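# Put the spirit level into the scissor lift's guardrail tray

## Task

Take the spirit level off the cable runway and leave it resting in the tool tray mounted on the scissor lift's guardrail, entirely lower than the tray's rim, and held there by the tray rather than by the robot. The task fails if the level drops beneath the lift platform, if the robot topples or is left leaning, or if anything is knocked out of the work area or onto the floor.

## Robot and tools

Robot: the LinearBot has an omnidirectional wheeled base and a column about 1.75 m high. A carriage rides up and down it (lift_m, 0 to 1 m) and carries two identical six-joint arms, left and right, each ending in a two-finger gripper. Arm bases sit roughly 0.57 m + lift_m above the floor; carriage parts hang about 0.15 m under them. A hand reaches about 0.78 m from its shoulder but only about 0.38 m downward from its arm base. The hand is about 0.16 m long, 0.1 m wide, 0.14 m when open. Parked joints 1-6 are 0, 0.05, 0.05, 1.45, 0, 0. Wheel motors are strong (7 N m), and loose objects may occasionally get a brief nudge from the scene.

Frames: the base frame has its origin on the floor below the base centre, x forward, y left, z up. left_hand and right_hand are the midpoint between each hand's finger pads, in this frame; quat_wxyz gives the hand orientation, with hand z along the fingers and fingers opening along hand y. The odometry frame is the base frame at scene start; base_odometry counts wheel turns, so slip is counted as motion; heading is positive to the left, -3.142 to 3.142.

execute_actions: argument actions is a list holding one action or none (empty list just reports state and images). An action may hold base, joints, or both; they start together. base takes exactly one key, a relative offset from where the base last reported itself: translate_m (metres, forward positive, -2 to 2), strafe_m (metres, left positive, -2 to 2) or rotate_rad (radians, counter-clockwise positive, -6.3 to 6.3). joints is one dictionary naming any joints of either arm, each value an absolute target: lift_m 0 to 1 m; left_/right_joint1_rad -2.617 to 3.054 (turn about vertical, 0 forward, positive left); joint2_rad 0 to 3.141 (shoulder: 0 upper arm back and level, 1.57 vertical, 3.14 forward and level); joint3_rad 0 to 3.141 (elbow, 0 folded, 3.14 straight); joint4_rad -1.57 to 1.57 (wrist pitch, positive lifts fingertips); joint5_rad -1.57 to 1.57 (wrist yaw, positive swings fingertips right, opposite to joint 1); joint6_rad -2.094 to 2.094 (roll about the finger axis, positive clockwise seen from the forearm); left_/right_gripper_m 0 to 0.093 m pad gap. Joints you omit may still be driving toward earlier targets. Unknown keys or out-of-range numbers make the whole call rejected with no motion. No action runs past 15 s. Arm joints move at up to 1.8 rad/s (1-3) and 2.7 rad/s (4-6). cameras picks images: carriage_camera (fixed, looks forward and about 20 degrees down), left_wrist_camera, right_wrist_camera, or all; omitted or null means all, [] none.

wait: seconds 0 to 10; no new command, returns state and images. zoom_image: camera plus region [x0, y0, x1, y1] in pixels of that camera's latest full image (896x504, top-left origin), at most 504 by 504. read_manual: optional section "licences"; moves nothing. finished_scene: scene number; ends the scene irreversibly after the last command is held and reports success.

Result lines: base_status and joint_status tell how each commanded motion ended. done for the base only means the wheels turned as commanded. off_target means resting short of target, possibly still pushing; a gripper holding an object usually shows this. contact_stop or time_out means the target was dropped and the joint holds in place. joint command not followed (often with a cause line) means a self-collision check blocked that arm's joint targets; those joints read not_followed and may be retried on later actions; the gripper part still runs. To escape, move only the blocked arm clear first, then the other in a separate action. on_its_own lists uncommanded behaviour; held at is the held target, not actual position. motor_effort is percent of maximum, positive toward larger joint values, bracket is peak; readings carry bias and noise. Falling lift effort while lowering means a hand or load is resting on something. A drive_wheels value at rest above its free-move level means the base is still pressing. ARM HIT means an arm struck the robot. Motor temperatures are listed per arm; MOTOR HOT appears from 75 °C, 90 °C pauses that arm for 10 s, 100 °C makes the arm go limp and drop. Extended arms heat quickly even when empty; the joints then report limit_stop_at_motor_heat, so resend targets. If a stop is reported, later moving calls in the same reply are skipped.

Cautions: the base stops on contact only after the hit, sometimes late or never, and may roll about 0.3 m after an arm touches something; arms are not watched during turns. After a blocked drive, back off about 0.2 m (or turn back), repeat if still pressed. Arms and grippers have no contact stop and spring to targets once freed. Never let the arms press or strike each other hard. Reported hand positions drift at long reach; about 1 kg makes a level hand sag 10 to 17 cm. Grip force is about 45 to 60 N per pad. Tipping risk rises with a high carriage, outstretched arms, loads, pulling, or sudden stops; only images reveal a lean. Avoid driving backward under an edge the column can hit. Release the level gently so it settles in the tray on its own.

Each tool is called after "Call:" as a command line: name --argument value for each argument, lists and objects as JSON in quotes; but a table of rows of numbers goes row by row, as --pt "numbers of a row", without its own name.

## Session

Call:
execute_actions --actions '[]'

Scene clock: 0.00 s.
Motor temperatures (°C, as the motors report them): left_arm=[22 21 20 20 21 22] | right_arm=[22 21 21 21 19 19]
base_odometry: x=+0.000 y=+0.000 heading=+0.000 (m, m, rad; odometry frame)
base_status: not commanded
joint_positions: lift_m=+0.302 left_joint1_rad=-0.019 left_joint2_rad=+0.042 left_joint3_rad=+0.050 left_joint4_rad=+1.414 left_joint5_rad=-0.026 left_joint6_rad=-0.027 left_gripper_m=+0.095 right_joint1_rad=-0.005 right_joint2_rad=+0.015 right_joint3_rad=+0.023 right_joint4_rad=+1.476 right_joint5_rad=-0.017 right_joint6_rad=-0.046 right_gripper_m=+0.095
joint_status: not commanded
motor_effort: lift_m=+23 drive_wheels=+3 (%)
left_hand: x=+0.3155 y=+0.3413 z=+1.3044 quat_wxyz=(+0.997, -0.013, +0.075, -0.022) (m; base frame)
right_hand: x=+0.2999 y=-0.3347 z=+1.2992 quat_wxyz=(+0.999, -0.009, +0.043, -0.025) (m; base frame)
pictures: carriage_camera, left_wrist_camera, right_wrist_camera
Images, in order (width x height): carriage_camera 896x504, left_wrist_camera 896x504, right_wrist_camera 896x504.

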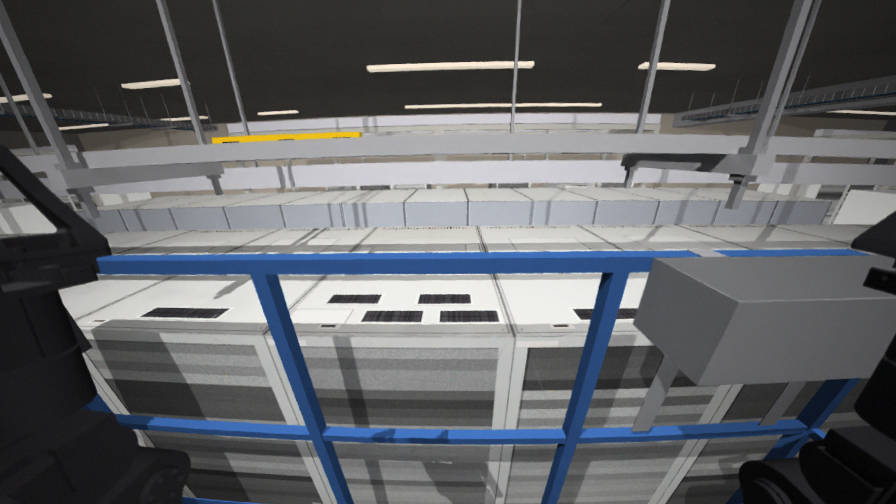

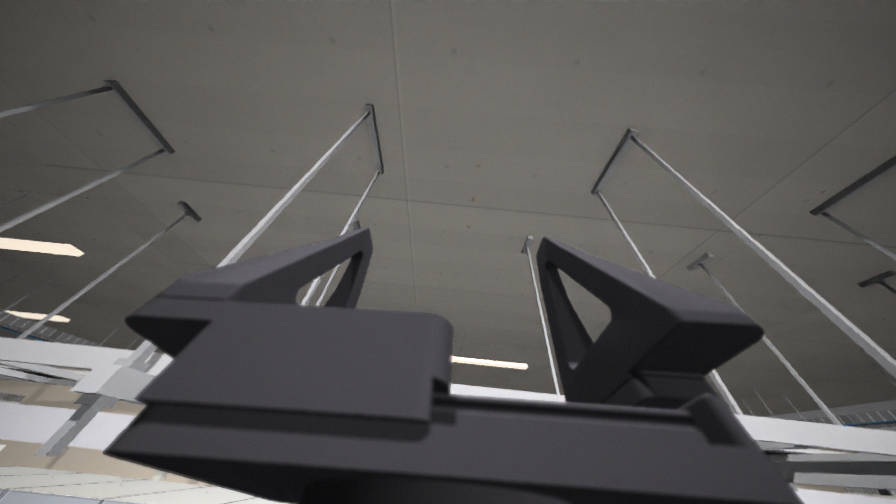

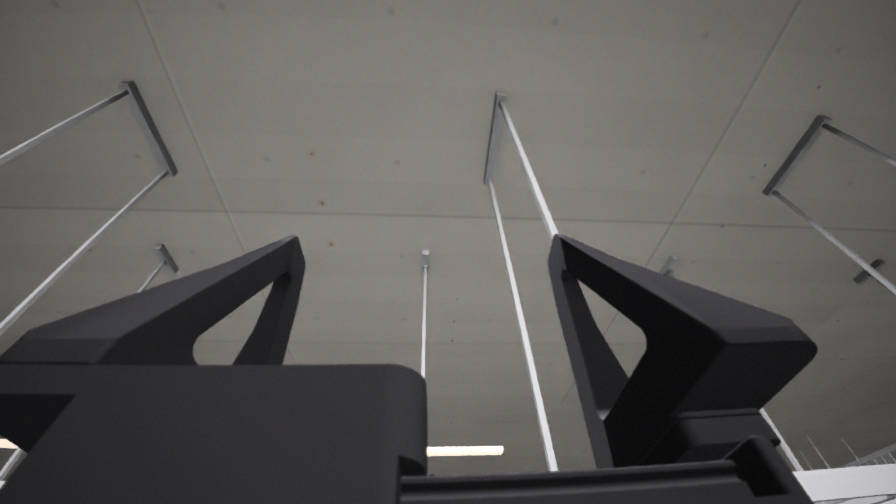

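Call:
execute_actions --actions '[{"joints":{"lift_m":0.55}}]' --cameras '["carriage_camera"]'

Call:
zoom_image --camera "carriage_camera" --region '[100, 100, 500, 325]'

Scene clock: 1.90 s.
Motor temperatures (°C, as the motors report them): left_arm=[22 21 20 20 21 22] | right_arm=[22 22 21 21 19 19]
base_odometry: x=+0.000 y=+0.000 heading=+0.000 (m, m, rad; odometry frame)
base_status: not commanded
joint_positions: lift_m=+0.550 left_joint1_rad=-0.019 left_joint2_rad=+0.042 left_joint3_rad=+0.050 left_joint4_rad=+1.414 left_joint5_rad=-0.026 left_joint6_rad=-0.027 left_gripper_m=+0.095 right_joint1_rad=-0.005 right_joint2_rad=+0.015 right_joint3_rad=+0.023 right_joint4_rad=+1.476 right_joint5_rad=-0.017 right_joint6_rad=-0.046 right_gripper_m=+0.095
joint_status: all done
motor_effort: lift_m=+24(28) drive_wheels=+0(0) (%)
left_hand: x=+0.3155 y=+0.3413 z=+1.5523 quat_wxyz=(+0.997, -0.013, +0.075, -0.022) (m; base frame)
right_hand: x=+0.2999 y=-0.3347 z=+1.5471 quat_wxyz=(+0.999, -0.009, +0.043, -0.025) (m; base frame)
pictures: carriage_camera
camera_calibration (this result's frames):
carriage_camera: T_world_to_cam=[[0.0565082, -0.998243, -0.0178249, 0.0139397], [-0.361133, -0.00379179, -0.932507, 1.49606], [0.930801, 0.0591314, -0.360712, 0.384312], [0, 0, 0, 1]] pos_world=[0.18177, -0.00313698, 1.53396]
Images, in order (width x height): carriage_camera 896x504.

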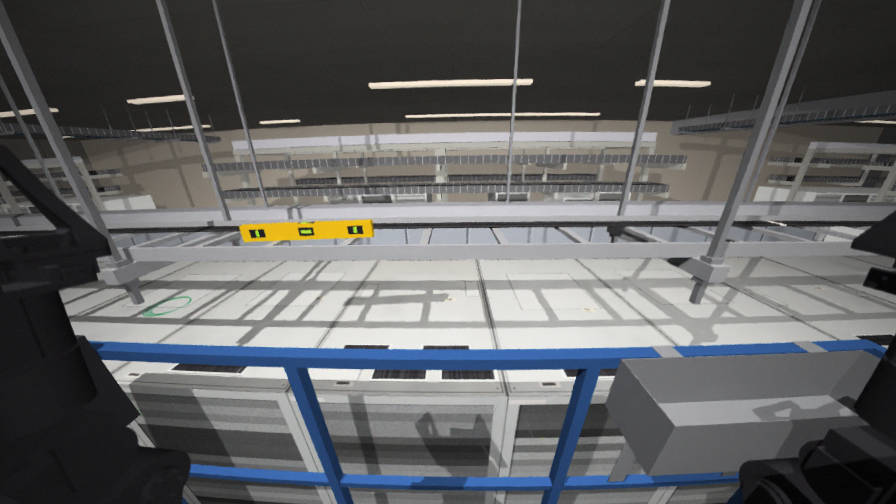

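Region (100, 100, 500, 325) of carriage_camera's 896x504 image, scaled by 1.260, with more detail than that image has; it fills the top 284 rows of this view, and the rest is white.

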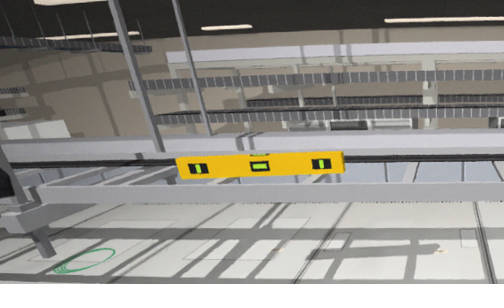

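Call:
execute_actions --actions '[{"joints":{"lift_m":0.9}}]' --cameras '["carriage_camera"]'

Scene clock: 4.83 s.
Motor temperatures (°C, as the motors report them): left_arm=[22 21 20 20 21 22] | right_arm=[22 22 21 22 19 19]
base_odometry: x=+0.000 y=+0.000 heading=+0.000 (m, m, rad; odometry frame)
base_status: not commanded
joint_positions: lift_m=+0.900 left_joint1_rad=-0.019 left_joint2_rad=+0.042 left_joint3_rad=+0.050 left_joint4_rad=+1.414 left_joint5_rad=-0.026 left_joint6_rad=-0.027 left_gripper_m=+0.095 right_joint1_rad=-0.005 right_joint2_rad=+0.015 right_joint3_rad=+0.023 right_joint4_rad=+1.476 right_joint5_rad=-0.017 right_joint6_rad=-0.046 right_gripper_m=+0.095
joint_status: all done
motor_effort: lift_m=+25(30) drive_wheels=+0(0) (%)
left_hand: x=+0.3155 y=+0.3413 z=+1.9024 quat_wxyz=(+0.997, -0.013, +0.075, -0.022) (m; base frame)
right_hand: x=+0.2999 y=-0.3347 z=+1.8971 quat_wxyz=(+0.999, -0.009, +0.043, -0.025) (m; base frame)
pictures: carriage_camera
camera_calibration (this result's frames):
carriage_camera: T_world_to_cam=[[0.0565082, -0.998243, -0.0178249, 0.0201784], [-0.361133, -0.00379179, -0.932507, 1.82244], [0.930801, 0.0591314, -0.360712, 0.510562], [0, 0, 0, 1]] pos_world=[0.18177, -0.00313698, 1.88396]
Images, in order (width x height): carriage_camera 896x504.

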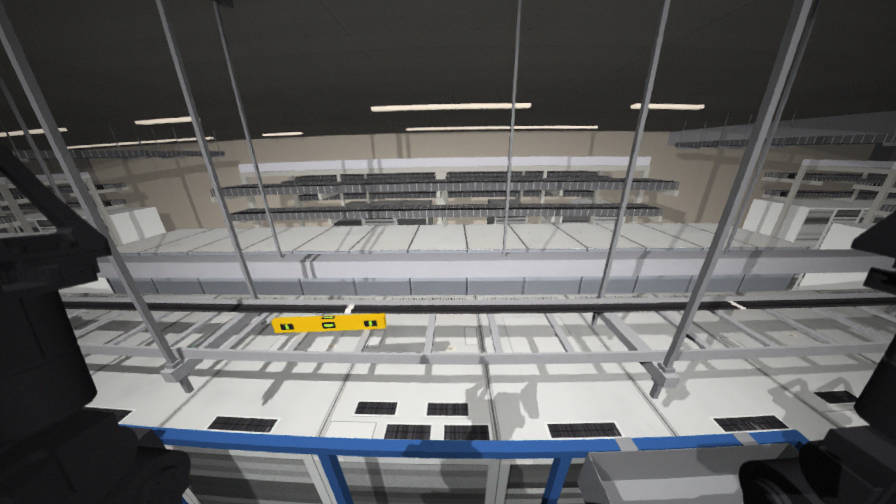

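Call:
zoom_image --camera "carriage_camera" --region '[220, 270, 460, 405]'

Region (220, 270, 460, 405) of carriage_camera's 896x504 image, scaled by 2.100, with more detail than that image has; it fills the top 284 rows of this view, and the rest is white.

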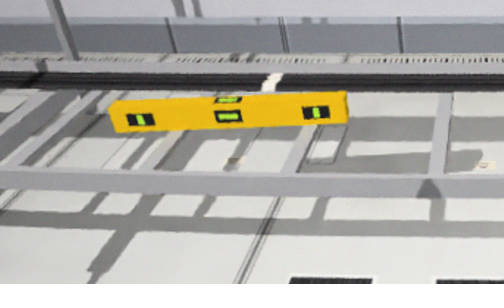

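Call:
execute_actions --actions '[{"joints":{"left_joint1_rad":0.345,"left_joint2_rad":2.3,"left_joint3_rad":1.9,"left_joint4_rad":-1.17,"left_joint5_rad":0,"left_joint6_rad":1.36,"left_gripper_m":0.093},"base":{"translate_m":0.19}}]'

Scene clock: 9.20 s.
Motor temperatures (°C, as the motors report them): left_arm=[22 22 21 20 21 22] | right_arm=[22 22 22 22 19 19]
base_odometry: x=+0.190 y=+0.000 heading=+0.000 (m, m, rad; odometry frame)
base_status: done
joint_positions: lift_m=+0.900 left_joint1_rad=+0.336 left_joint2_rad=+2.308 left_joint3_rad=+1.883 left_joint4_rad=-1.160 left_joint5_rad=-0.003 left_joint6_rad=+1.353 left_gripper_m=+0.093 right_joint1_rad=-0.005 right_joint2_rad=+0.015 right_joint3_rad=+0.023 right_joint4_rad=+1.476 right_joint5_rad=-0.017 right_joint6_rad=-0.046 right_gripper_m=+0.095
joint_status: all done
motor_effort: lift_m=+24(24) drive_wheels=-4(15) (%)
left_hand: x=+0.6951 y=+0.4836 z=+1.4895 quat_wxyz=(-0.006, +0.487, +0.873, -0.004) (m; base frame)
right_hand: x=+0.3000 y=-0.3347 z=+1.8971 quat_wxyz=(+0.999, -0.009, +0.043, -0.025) (m; base frame)
pictures: carriage_camera, left_wrist_camera, right_wrist_camera
camera_calibration (this result's frames):
carriage_camera: T_world_to_cam=[[0.0565082, -0.998243, -0.0178249, 0.0201784], [-0.361133, -0.00379179, -0.932507, 1.82244], [0.930801, 0.0591314, -0.360712, 0.510562], [0, 0, 0, 1]] pos_world=[0.18177, -0.00313698, 1.88396]
left_wrist_camera: T_world_to_cam=[[-0.836271, -0.547459, -0.0306472, 0.893059], [-0.443213, 0.642008, 0.62561, -0.930846], [-0.32282, 0.536763, -0.779534, 1.24908], [0, 0, 0, 1]] pos_world=[0.737503, 0.416066, 1.58341]
right_wrist_camera: T_world_to_cam=[[-0.0705742, -0.997432, -0.0121881, -0.299423], [0.733411, -0.0436036, -0.678386, 1.05487], [0.676112, -0.0568155, 0.734605, -1.49513], [0, 0, 0, 1]] pos_world=[0.216087, -0.337604, 1.81029]
Images, in order (width x height): carriage_camera 896x504, left_wrist_camera 896x504, right_wrist_camera 896x504.

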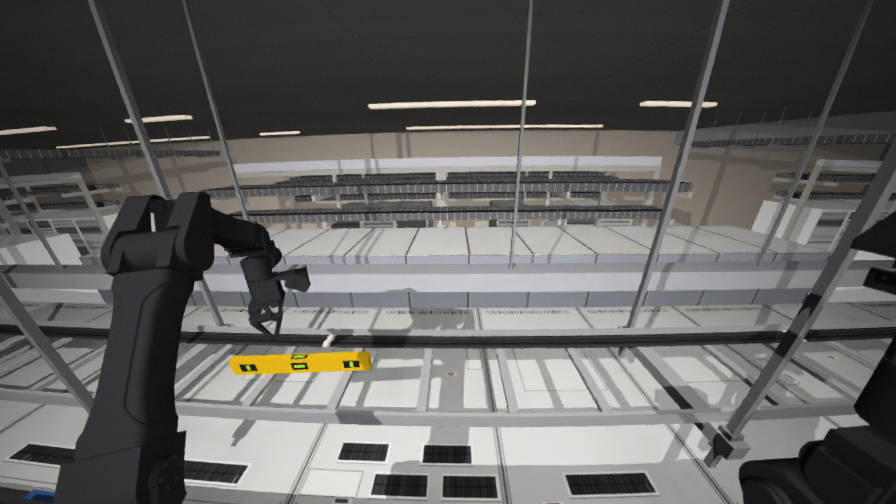

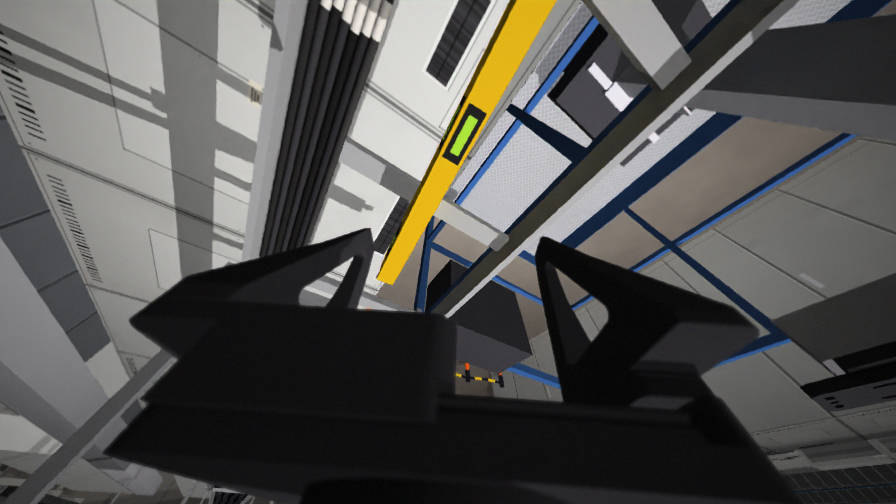

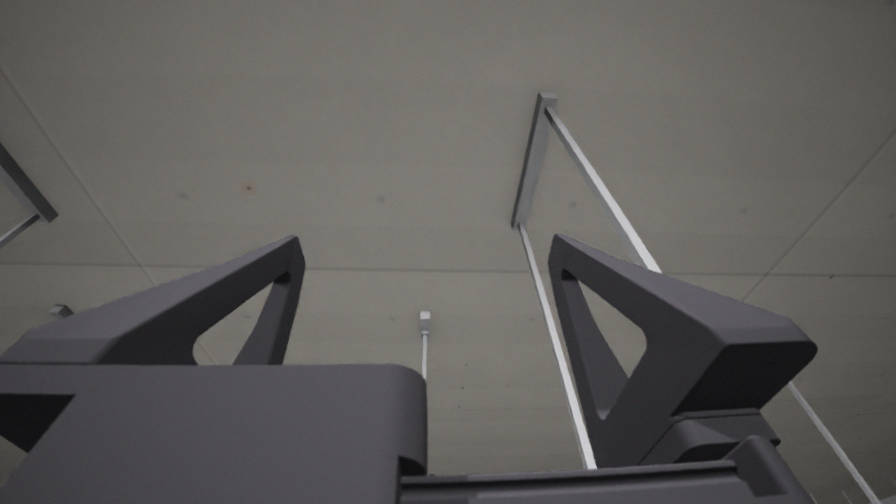

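Call:
execute_actions --actions '[{"joints":{"left_joint1_rad":0.27,"left_joint6_rad":1.75,"lift_m":0.8}}]' --cameras '["carriage_camera","left_wrist_camera"]'

Scene clock: 10.90 s.
Motor temperatures (°C, as the motors report them): left_arm=[22 23 21 20 21 22] | right_arm=[22 22 22 22 19 19]
base_odometry: x=+0.190 y=+0.000 heading=+0.000 (m, m, rad; odometry frame)
base_status: not commanded
joint_positions: lift_m=+0.800 left_joint1_rad=+0.265 left_joint2_rad=+2.304 left_joint3_rad=+1.891 left_joint4_rad=-1.163 left_joint5_rad=+0.000 left_joint6_rad=+1.744 left_gripper_m=+0.093 right_joint1_rad=-0.005 right_joint2_rad=+0.015 right_joint3_rad=+0.023 right_joint4_rad=+1.476 right_joint5_rad=-0.017 right_joint6_rad=-0.046 right_gripper_m=+0.095
joint_status: all done
motor_effort: lift_m=+21(22) drive_wheels=+0(4) (%)
left_hand: x=+0.7064 y=+0.4536 z=+1.3934 quat_wxyz=(-0.002, +0.674, +0.739, -0.002) (m; base frame)
right_hand: x=+0.3000 y=-0.3347 z=+1.7974 quat_wxyz=(+0.999, -0.009, +0.043, -0.025) (m; base frame)
pictures: carriage_camera, left_wrist_camera
camera_calibration (this result's frames):
carriage_camera: T_world_to_cam=[[0.0565082, -0.998243, -0.0178249, 0.0184022], [-0.361133, -0.00379179, -0.932507, 1.72951], [0.930801, 0.0591314, -0.360712, 0.474618], [0, 0, 0, 1]] pos_world=[0.18177, -0.00313698, 1.78431]
left_wrist_camera: T_world_to_cam=[[-0.992369, -0.117209, -0.0382769, 0.808925], [-0.115572, 0.776026, 0.620021, -1.1309], [-0.0429683, 0.619714, -0.783651, 0.964389], [0, 0, 0, 1]] pos_world=[0.713491, 0.374776, 1.48789]
Images, in order (width x height): carriage_camera 896x504, left_wrist_camera 896x504.

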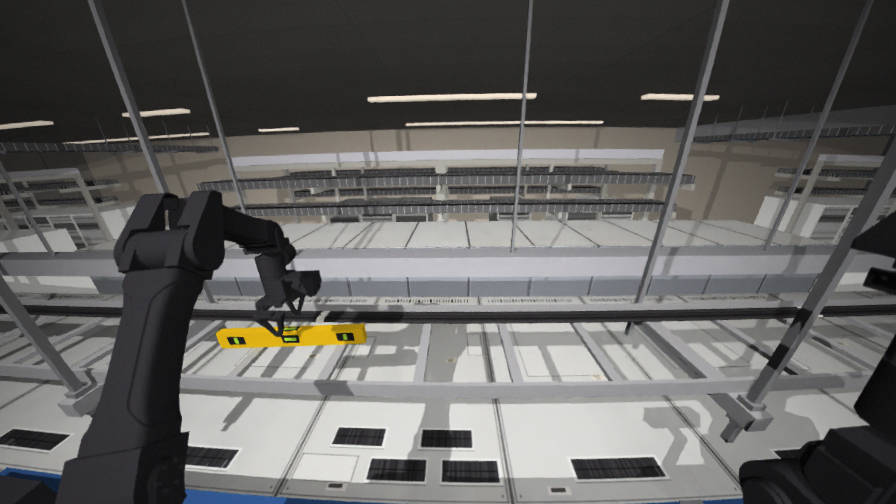

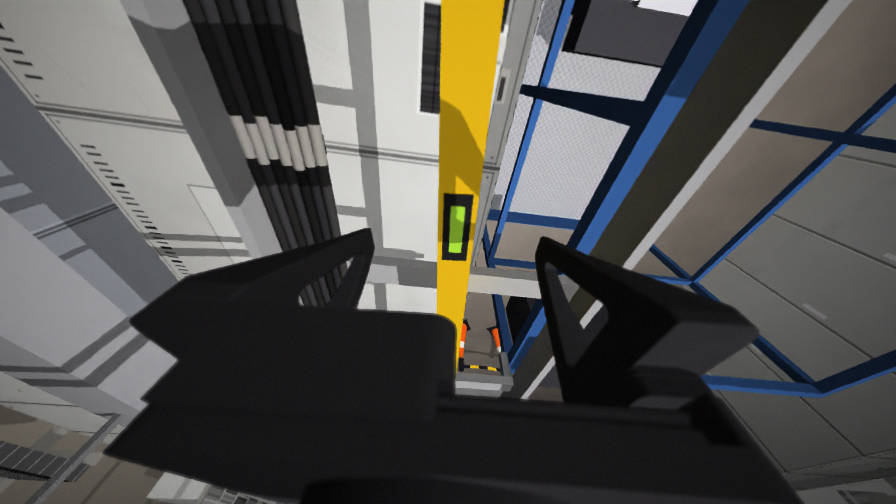

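Call:
execute_actions --actions '[{"joints":{"lift_m":0.74}}]' --cameras '["carriage_camera","left_wrist_camera"]'

Call:
zoom_image --camera "carriage_camera" --region '[200, 250, 400, 362]'

Scene clock: 11.93 s.
Motor temperatures (°C, as the motors report them): left_arm=[22 23 21 20 21 22] | right_arm=[22 22 22 22 19 19]
base_odometry: x=+0.190 y=+0.000 heading=+0.000 (m, m, rad; odometry frame)
base_status: not commanded
joint_positions: lift_m=+0.740 left_joint1_rad=+0.265 left_joint2_rad=+2.306 left_joint3_rad=+1.891 left_joint4_rad=-1.165 left_joint5_rad=+0.000 left_joint6_rad=+1.744 left_gripper_m=+0.093 right_joint1_rad=-0.005 right_joint2_rad=+0.015 right_joint3_rad=+0.023 right_joint4_rad=+1.476 right_joint5_rad=-0.017 right_joint6_rad=-0.046 right_gripper_m=+0.095
joint_status: all done
motor_effort: lift_m=+21(21) drive_wheels=+0(1) (%)
left_hand: x=+0.7058 y=+0.4534 z=+1.3326 quat_wxyz=(-0.003, +0.674, +0.738, -0.004) (m; base frame)
right_hand: x=+0.3000 y=-0.3347 z=+1.7374 quat_wxyz=(+0.999, -0.009, +0.043, -0.025) (m; base frame)
pictures: carriage_camera, left_wrist_camera
camera_calibration (this result's frames):
carriage_camera: T_world_to_cam=[[0.0565082, -0.998243, -0.0178249, 0.0173324], [-0.361133, -0.00379179, -0.932507, 1.67355], [0.930801, 0.0591314, -0.360712, 0.452969], [0, 0, 0, 1]] pos_world=[0.18177, -0.00313698, 1.7243]
left_wrist_camera: T_world_to_cam=[[-0.992503, -0.117245, -0.0345057, 0.801043], [-0.113289, 0.776644, 0.619668, -1.09455], [-0.0458546, 0.618932, -0.784105, 0.919801], [0, 0, 0, 1]] pos_world=[0.713214, 0.374701, 1.42712]
Images, in order (width x height): carriage_camera 896x504, left_wrist_camera 896x504.

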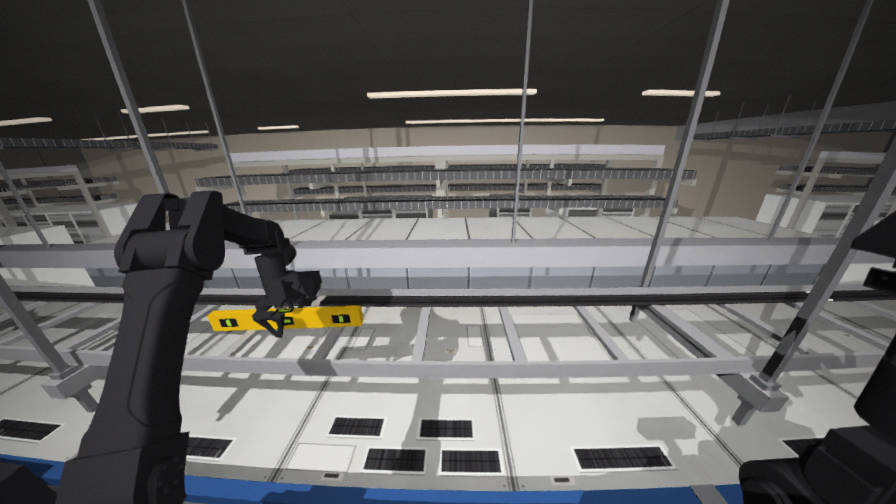

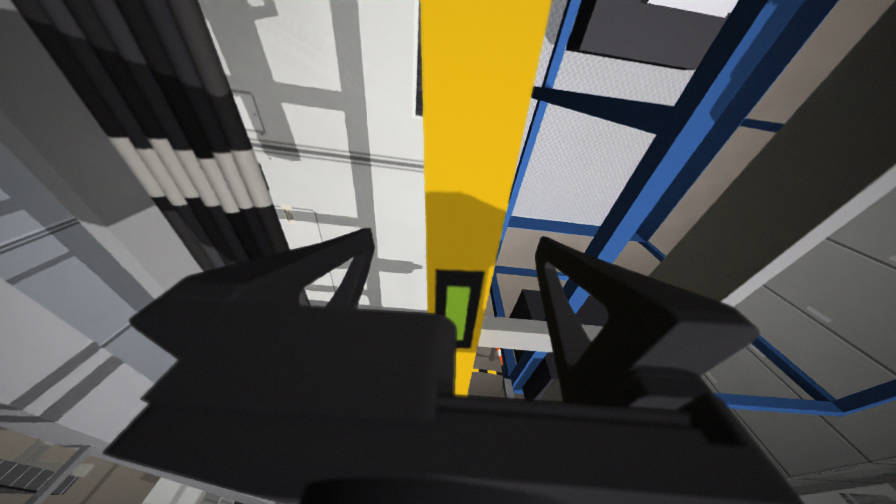

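Region (200, 250, 400, 362) of carriage_camera's 896x504 image, scaled by 2.520, with more detail than that image has; it fills the top 282 rows of this view, and the rest is white.

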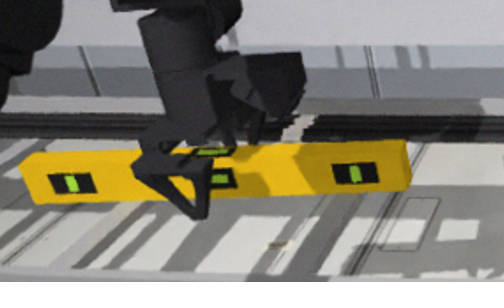

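Call:
execute_actions --actions '[{"joints":{"left_gripper_m":0.0}}]' --cameras '["left_wrist_camera"]'

Call:
execute_actions --actions '[{"joints":{"lift_m":0.86}}]'

Scene clock: 12.93 s.
Motor temperatures (°C, as the motors report them): left_arm=[22 24 21 20 21 22] | right_arm=[22 22 22 22 19 19]
base_odometry: x=+0.190 y=+0.000 heading=+0.000 (m, m, rad; odometry frame)
base_status: not commanded
joint_positions: lift_m=+0.740 left_joint1_rad=+0.265 left_joint2_rad=+2.306 left_joint3_rad=+1.891 left_joint4_rad=-1.166 left_joint5_rad=-0.001 left_joint6_rad=+1.746 left_gripper_m=+0.022 right_joint1_rad=-0.005 right_joint2_rad=+0.015 right_joint3_rad=+0.023 right_joint4_rad=+1.476 right_joint5_rad=-0.017 right_joint6_rad=-0.046 right_gripper_m=+0.095
joint_status: left_gripper_m off_target (ended at +0.021, target +0.000)
motor_effort: lift_m=+21(21) drive_wheels=+0(0) (%)
left_hand: x=+0.7055 y=+0.4534 z=+1.3326 quat_wxyz=(-0.003, +0.675, +0.738, -0.004) (m; base frame)
right_hand: x=+0.3000 y=-0.3347 z=+1.7374 quat_wxyz=(+0.999, -0.009, +0.043, -0.025) (m; base frame)
pictures: left_wrist_camera
camera_calibration (this result's frames):
left_wrist_camera: T_world_to_cam=[[-0.992766, -0.115347, -0.0333201, 0.7985], [-0.111061, 0.776828, 0.619842, -1.09646], [-0.0456126, 0.619059, -0.784019, 0.919454], [0, 0, 0, 1]] pos_world=[0.712888, 0.374672, 1.42711]
Images, in order (width x height): left_wrist_camera 896x504.

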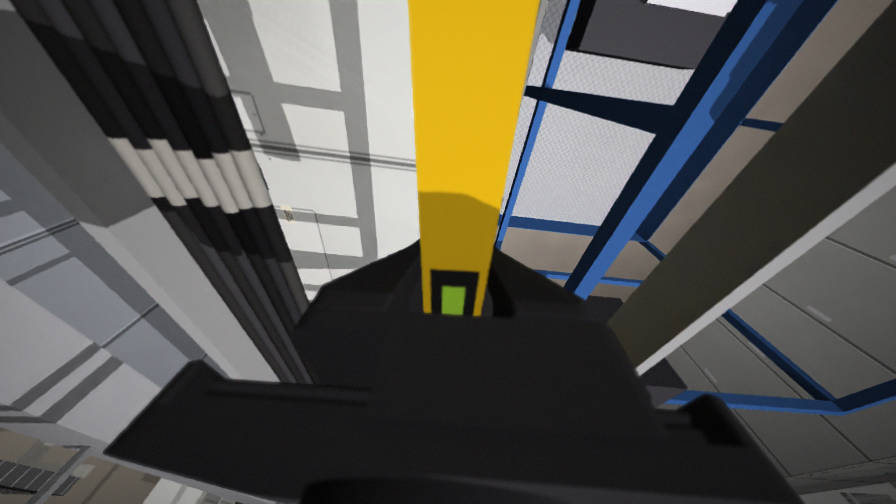

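Scene clock: 13.93 s.
Motor temperatures (°C, as the motors report them): left_arm=[22 25 21 20 21 22] | right_arm=[22 22 22 22 19 19]
base_odometry: x=+0.190 y=+0.000 heading=+0.000 (m, m, rad; odometry frame)
base_status: not commanded
joint_positions: lift_m=+0.860 left_joint1_rad=+0.265 left_joint2_rad=+2.313 left_joint3_rad=+1.891 left_joint4_rad=-1.167 left_joint5_rad=-0.001 left_joint6_rad=+1.746 left_gripper_m=+0.022 right_joint1_rad=-0.005 right_joint2_rad=+0.015 right_joint3_rad=+0.023 right_joint4_rad=+1.476 right_joint5_rad=-0.017 right_joint6_rad=-0.046 right_gripper_m=+0.095
joint_status: all done
motor_effort: lift_m=+24(28) drive_wheels=+0(4) (%)
left_hand: x=+0.7048 y=+0.4532 z=+1.4492 quat_wxyz=(-0.005, +0.675, +0.738, -0.008) (m; base frame)
right_hand: x=+0.3000 y=-0.3347 z=+1.8571 quat_wxyz=(+0.999, -0.009, +0.043, -0.025) (m; base frame)
pictures: carriage_camera, left_wrist_camera, right_wrist_camera
camera_calibration (this result's frames):
carriage_camera: T_world_to_cam=[[0.0565082, -0.998243, -0.0178249, 0.0194657], [-0.361133, -0.00379179, -0.932507, 1.78515], [0.930801, 0.0591314, -0.360712, 0.496139], [0, 0, 0, 1]] pos_world=[0.18177, -0.00313698, 1.84398]
left_wrist_camera: T_world_to_cam=[[-0.992984, -0.115406, -0.0257783, 0.790859], [-0.106499, 0.778063, 0.619092, -1.17136], [-0.0513895, 0.617494, -0.784895, 1.01703], [0, 0, 0, 1]] pos_world=[0.712825, 0.374655, 1.54383]
right_wrist_camera: T_world_to_cam=[[-0.0705742, -0.997432, -0.0121881, -0.29991], [0.733411, -0.0436036, -0.678386, 1.02775], [0.676112, -0.0568155, 0.734605, -1.46575], [0, 0, 0, 1]] pos_world=[0.216087, -0.337604, 1.7703]
Images, in order (width x height): carriage_camera 896x504, left_wrist_camera 896x504, right_wrist_camera 896x504.

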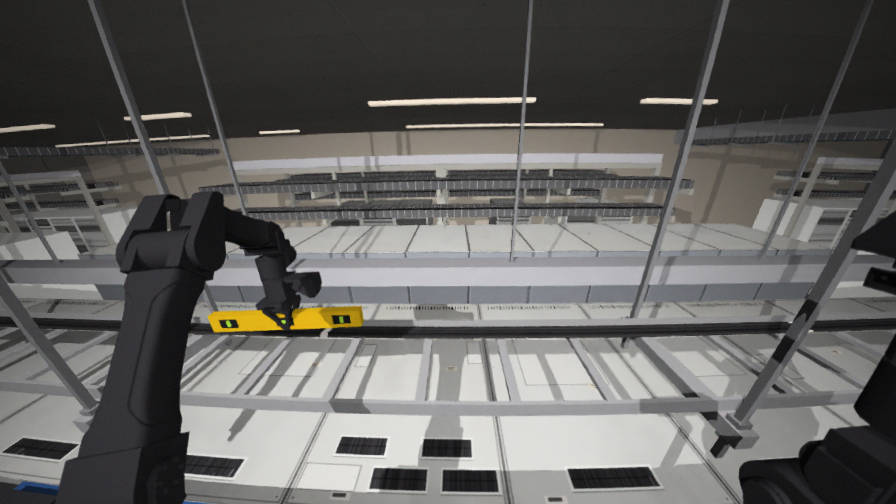

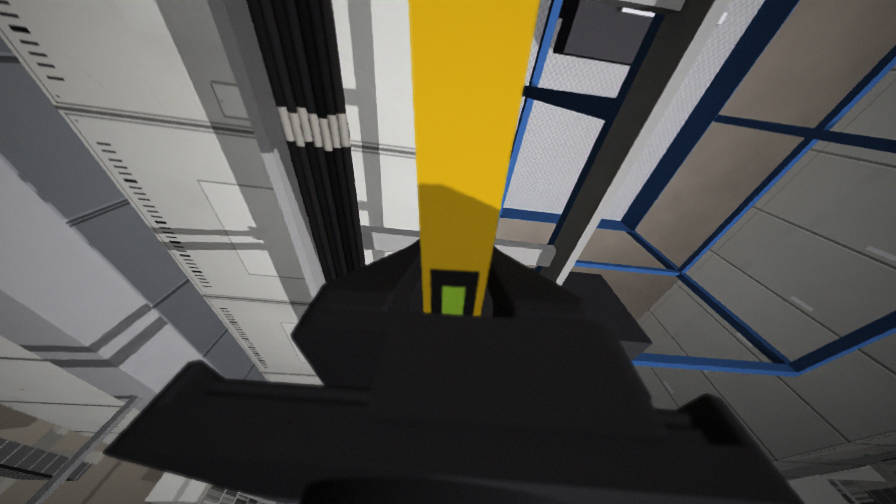

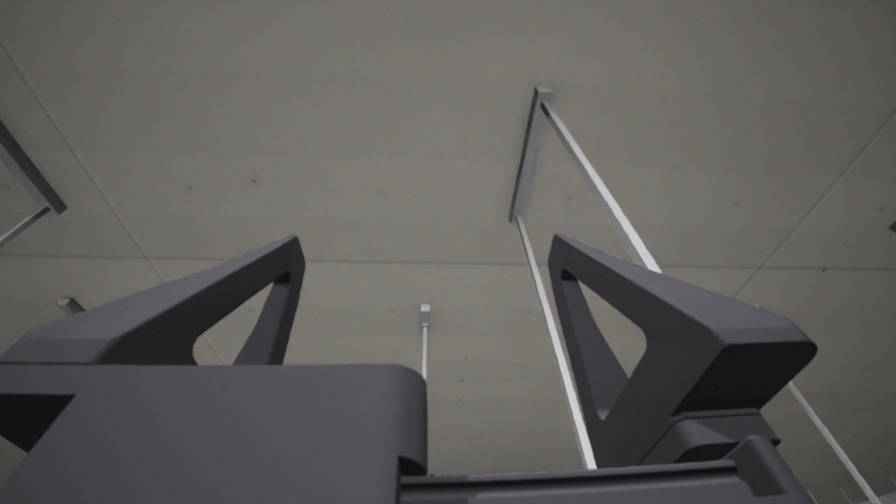

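Call:
execute_actions --actions '[{"joints":{"left_joint1_rad":0.0,"left_joint2_rad":1.7,"left_joint3_rad":1.3,"left_joint6_rad":1.57},"base":{"translate_m":-0.19}}]' --cameras '["carriage_camera","left_wrist_camera"]'

Call:
execute_actions --actions '[{"base":{"strafe_m":-0.45}}]' --cameras '["carriage_camera","left_wrist_camera"]'

Scene clock: 17.73 s.
Motor temperatures (°C, as the motors report them): left_arm=[22 26 21 20 21 22] | right_arm=[22 23 23 22 19 19]
base_odometry: x=+0.000 y=+0.000 heading=+0.000 (m, m, rad; odometry frame)
base_status: done
joint_positions: lift_m=+0.860 left_joint1_rad=-0.009 left_joint2_rad=+1.720 left_joint3_rad=+1.304 left_joint4_rad=-1.165 left_joint5_rad=+0.004 left_joint6_rad=+1.574 left_gripper_m=+0.021 right_joint1_rad=-0.005 right_joint2_rad=+0.015 right_joint3_rad=+0.023 right_joint4_rad=+1.476 right_joint5_rad=-0.017 right_joint6_rad=-0.046 right_gripper_m=+0.095
joint_status: all done
motor_effort: lift_m=+24(24) drive_wheels=+2(13) (%)
left_hand: x=+0.5833 y=+0.3341 z=+1.5173 quat_wxyz=(-0.002, +0.711, +0.703, -0.005) (m; base frame)
right_hand: x=+0.3000 y=-0.3347 z=+1.8571 quat_wxyz=(+0.999, -0.009, +0.043, -0.025) (m; base frame)
pictures: carriage_camera, left_wrist_camera
camera_calibration (this result's frames):
carriage_camera: T_world_to_cam=[[0.0565082, -0.998243, -0.0178249, 0.0194657], [-0.361133, -0.00379179, -0.932507, 1.78515], [0.930801, 0.0591314, -0.360712, 0.496139], [0, 0, 0, 1]] pos_world=[0.18177, -0.00313698, 1.84398]
left_wrist_camera: T_world_to_cam=[[-0.999322, -0.0150967, -0.0335905, 0.640282], [-0.0326262, 0.785982, 0.617388, -1.17699], [0.017081, 0.618065, -0.785942, 1.09922], [0, 0, 0, 1]] pos_world=[0.582671, 0.255372, 1.6121]
Images, in order (width x height): carriage_camera 896x504, left_wrist_camera 896x504.

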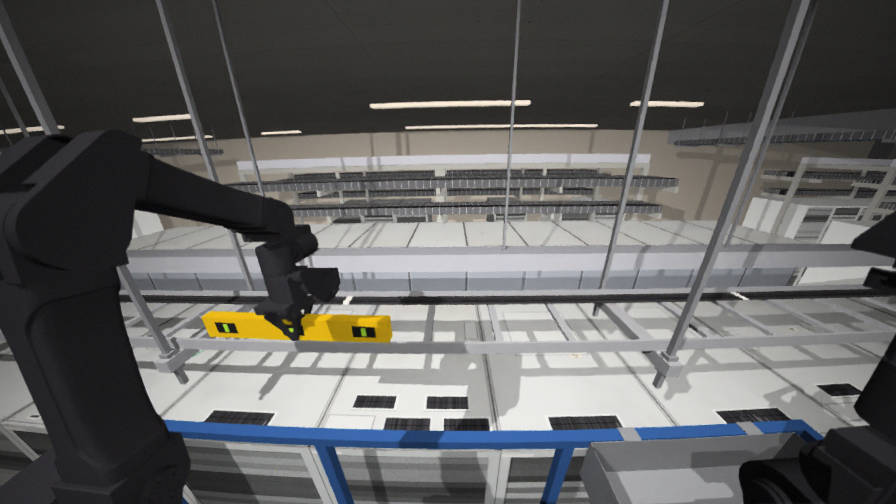

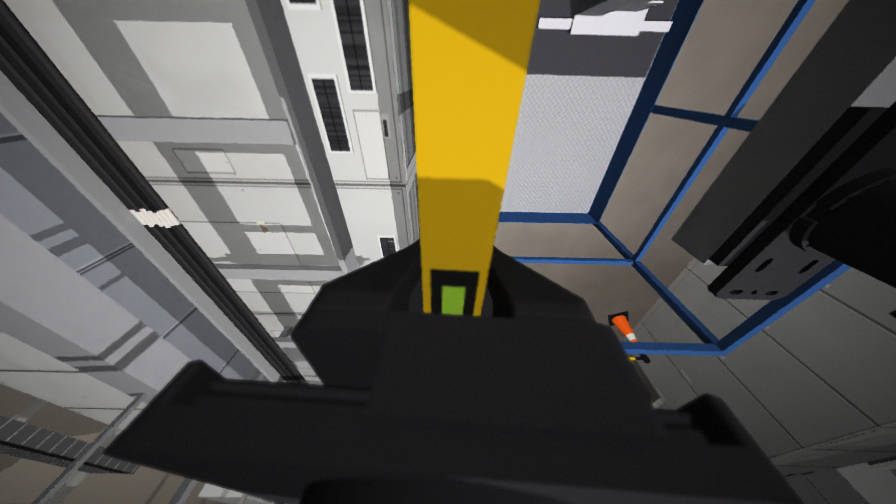

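Scene clock: 20.70 s.
Motor temperatures (°C, as the motors report them): left_arm=[22 27 22 20 21 22] | right_arm=[22 23 23 22 19 19]
base_odometry: x=+0.000 y=-0.450 heading=-0.001 (m, m, rad; odometry frame)
base_status: done
joint_positions: lift_m=+0.860 left_joint1_rad=-0.006 left_joint2_rad=+1.720 left_joint3_rad=+1.304 left_joint4_rad=-1.165 left_joint5_rad=+0.002 left_joint6_rad=+1.574 left_gripper_m=+0.021 right_joint1_rad=-0.005 right_joint2_rad=+0.015 right_joint3_rad=+0.023 right_joint4_rad=+1.476 right_joint5_rad=-0.017 right_joint6_rad=-0.046 right_gripper_m=+0.095
joint_status: not commanded
motor_effort: lift_m=+24(24) drive_wheels=-5(9) (%)
left_hand: x=+0.5833 y=+0.3352 z=+1.5173 quat_wxyz=(-0.003, +0.710, +0.704, -0.004) (m; base frame)
right_hand: x=+0.3000 y=-0.3347 z=+1.8571 quat_wxyz=(+0.999, -0.009, +0.043, -0.025) (m; base frame)
pictures: carriage_camera, left_wrist_camera
camera_calibration (this result's frames):
carriage_camera: T_world_to_cam=[[0.0565082, -0.998243, -0.0178249, 0.0194657], [-0.361133, -0.00379179, -0.932507, 1.78515], [0.930801, 0.0591314, -0.360712, 0.496139], [0, 0, 0, 1]] pos_world=[0.18177, -0.00313698, 1.84398]
left_wrist_camera: T_world_to_cam=[[-0.999284, -0.0172834, -0.0336446, 0.641101], [-0.0344155, 0.784491, 0.619184, -1.17903], [0.0156923, 0.619899, -0.784525, 1.09659], [0, 0, 0, 1]] pos_world=[0.582857, 0.256246, 1.61191]
Images, in order (width x height): carriage_camera 896x504, left_wrist_camera 896x504.

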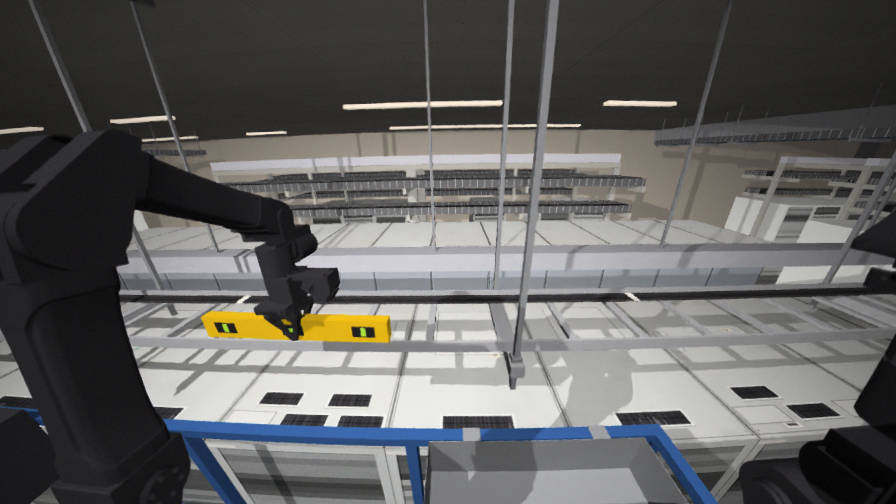

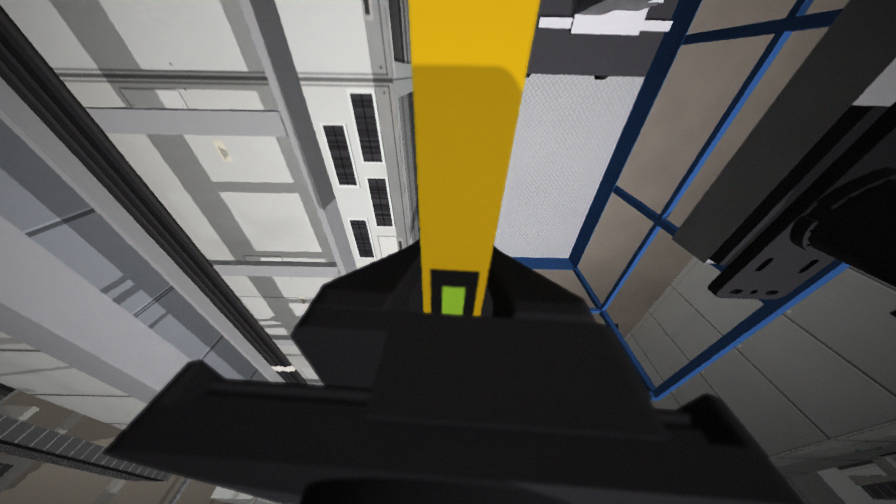

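Call:
execute_actions --actions '[{"joints":{"left_joint1_rad":-1.17,"left_joint6_rad":0.40},"base":{"strafe_m":-0.07}}]' --cameras '["carriage_camera"]'

Call:
execute_actions --actions '[{"joints":{"left_joint2_rad":2.587,"left_joint3_rad":1.983,"left_joint4_rad":-0.967},"base":{"translate_m":0.08}}]' --cameras '["carriage_camera","left_wrist_camera"]'

Scene clock: 24.47 s.
Motor temperatures (°C, as the motors report them): left_arm=[22 27 22 20 21 22] | right_arm=[22 23 23 22 19 19]
base_odometry: x=-0.001 y=-0.520 heading=-0.001 (m, m, rad; odometry frame)
base_status: done
joint_positions: lift_m=+0.860 left_joint1_rad=-1.169 left_joint2_rad=+1.720 left_joint3_rad=+1.304 left_joint4_rad=-1.158 left_joint5_rad=+0.004 left_joint6_rad=+0.406 left_gripper_m=+0.021 right_joint1_rad=-0.005 right_joint2_rad=+0.015 right_joint3_rad=+0.023 right_joint4_rad=+1.476 right_joint5_rad=-0.017 right_joint6_rad=-0.046 right_gripper_m=+0.095
joint_status: all done
motor_effort: lift_m=+24(25) drive_wheels=-4(6) (%)
left_hand: x=+0.3975 y=+0.0548 z=+1.5173 quat_wxyz=(-0.002, +0.709, +0.706, -0.001) (m; base frame)
right_hand: x=+0.3000 y=-0.3347 z=+1.8571 quat_wxyz=(+0.999, -0.009, +0.043, -0.025) (m; base frame)
pictures: carriage_camera
camera_calibration (this result's frames):
carriage_camera: T_world_to_cam=[[0.0565082, -0.998243, -0.0178249, 0.0194657], [-0.361133, -0.00379179, -0.932507, 1.78515], [0.930801, 0.0591314, -0.360712, 0.496139], [0, 0, 0, 1]] pos_world=[0.18177, -0.00313698, 1.84398]
Images, in order (width x height): carriage_camera 896x504.

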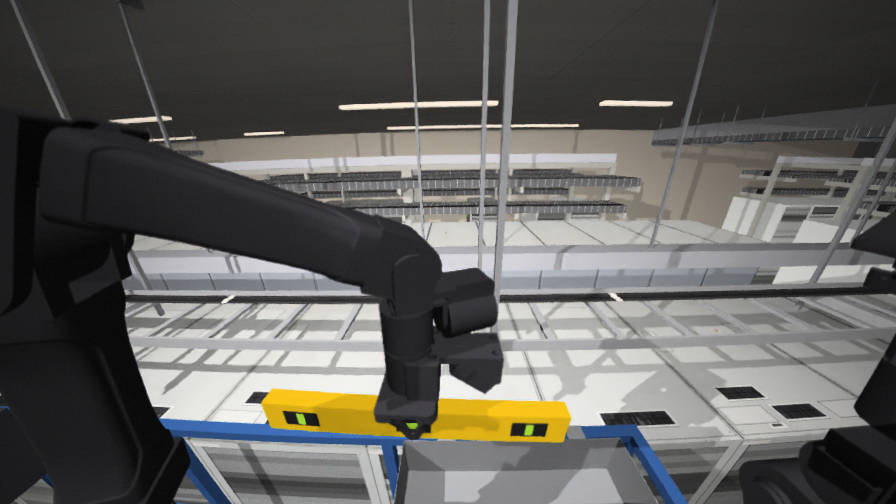

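Scene clock: 26.00 s.
Motor temperatures (°C, as the motors report them): left_arm=[22 28 22 20 21 22] | right_arm=[22 23 23 22 19 19]
base_odometry: x=+0.079 y=-0.520 heading=-0.001 (m, m, rad; odometry frame)
base_status: done
joint_positions: lift_m=+0.860 left_joint1_rad=-1.168 left_joint2_rad=+2.609 left_joint3_rad=+1.961 left_joint4_rad=-0.960 left_joint5_rad=+0.000 left_joint6_rad=+0.405 left_gripper_m=+0.021 right_joint1_rad=-0.005 right_joint2_rad=+0.015 right_joint3_rad=+0.023 right_joint4_rad=+1.476 right_joint5_rad=-0.017 right_joint6_rad=-0.046 right_gripper_m=+0.095
joint_status: all done
motor_effort: lift_m=+24(24) drive_wheels=+3(16) (%)
left_hand: x=+0.4624 y=-0.0947 z=+1.3344 quat_wxyz=(-0.017, +0.708, +0.706, +0.007) (m; base frame)
right_hand: x=+0.3000 y=-0.3347 z=+1.8571 quat_wxyz=(+0.999, -0.009, +0.043, -0.025) (m; base frame)
pictures: carriage_camera, left_wrist_camera
camera_calibration (this result's frames):
carriage_camera: T_world_to_cam=[[0.0565082, -0.998243, -0.0178249, 0.0194657], [-0.361133, -0.00379179, -0.932507, 1.78515], [0.930801, 0.0591314, -0.360712, 0.496139], [0, 0, 0, 1]] pos_world=[0.18177, -0.00313698, 1.84398]
left_wrist_camera: T_world_to_cam=[[-0.999288, -0.023184, -0.0297563, 0.500972], [-0.036939, 0.761293, 0.647354, -0.771331], [0.00764499, 0.647993, -0.761608, 1.19728], [0, 0, 0, 1]] pos_world=[0.46297, -0.177003, 1.42609]
Images, in order (width x height): carriage_camera 896x504, left_wrist_camera 896x504.

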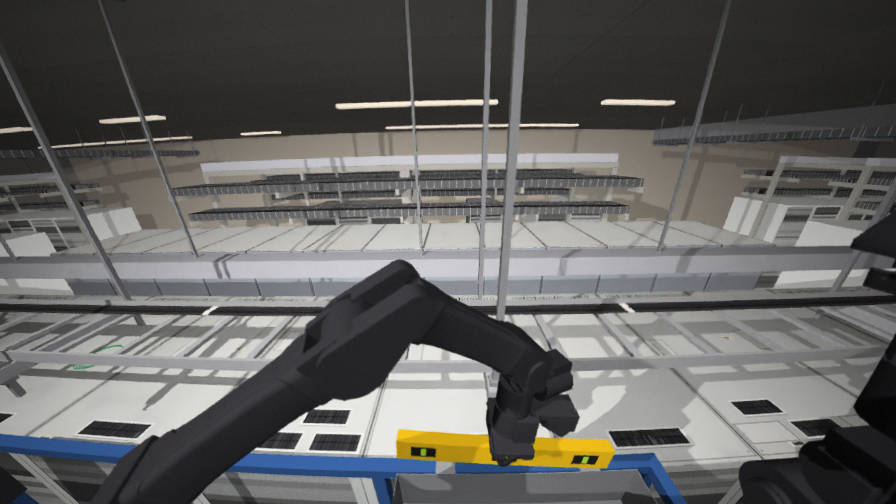

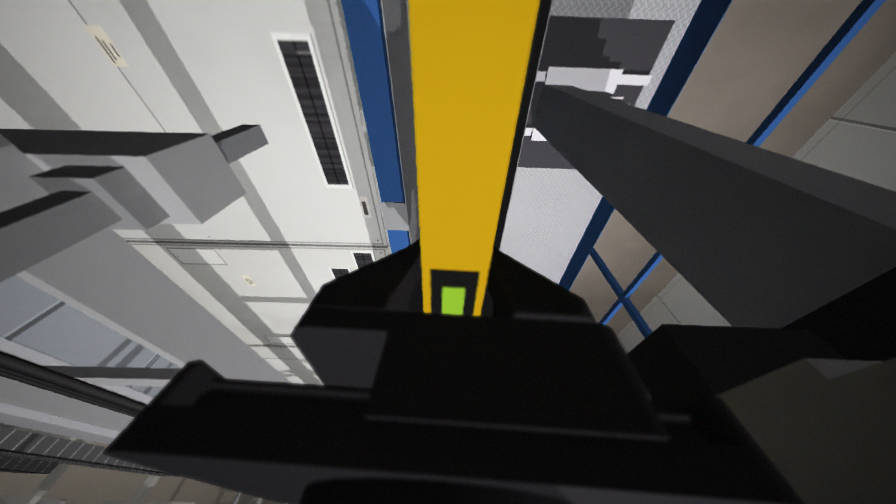

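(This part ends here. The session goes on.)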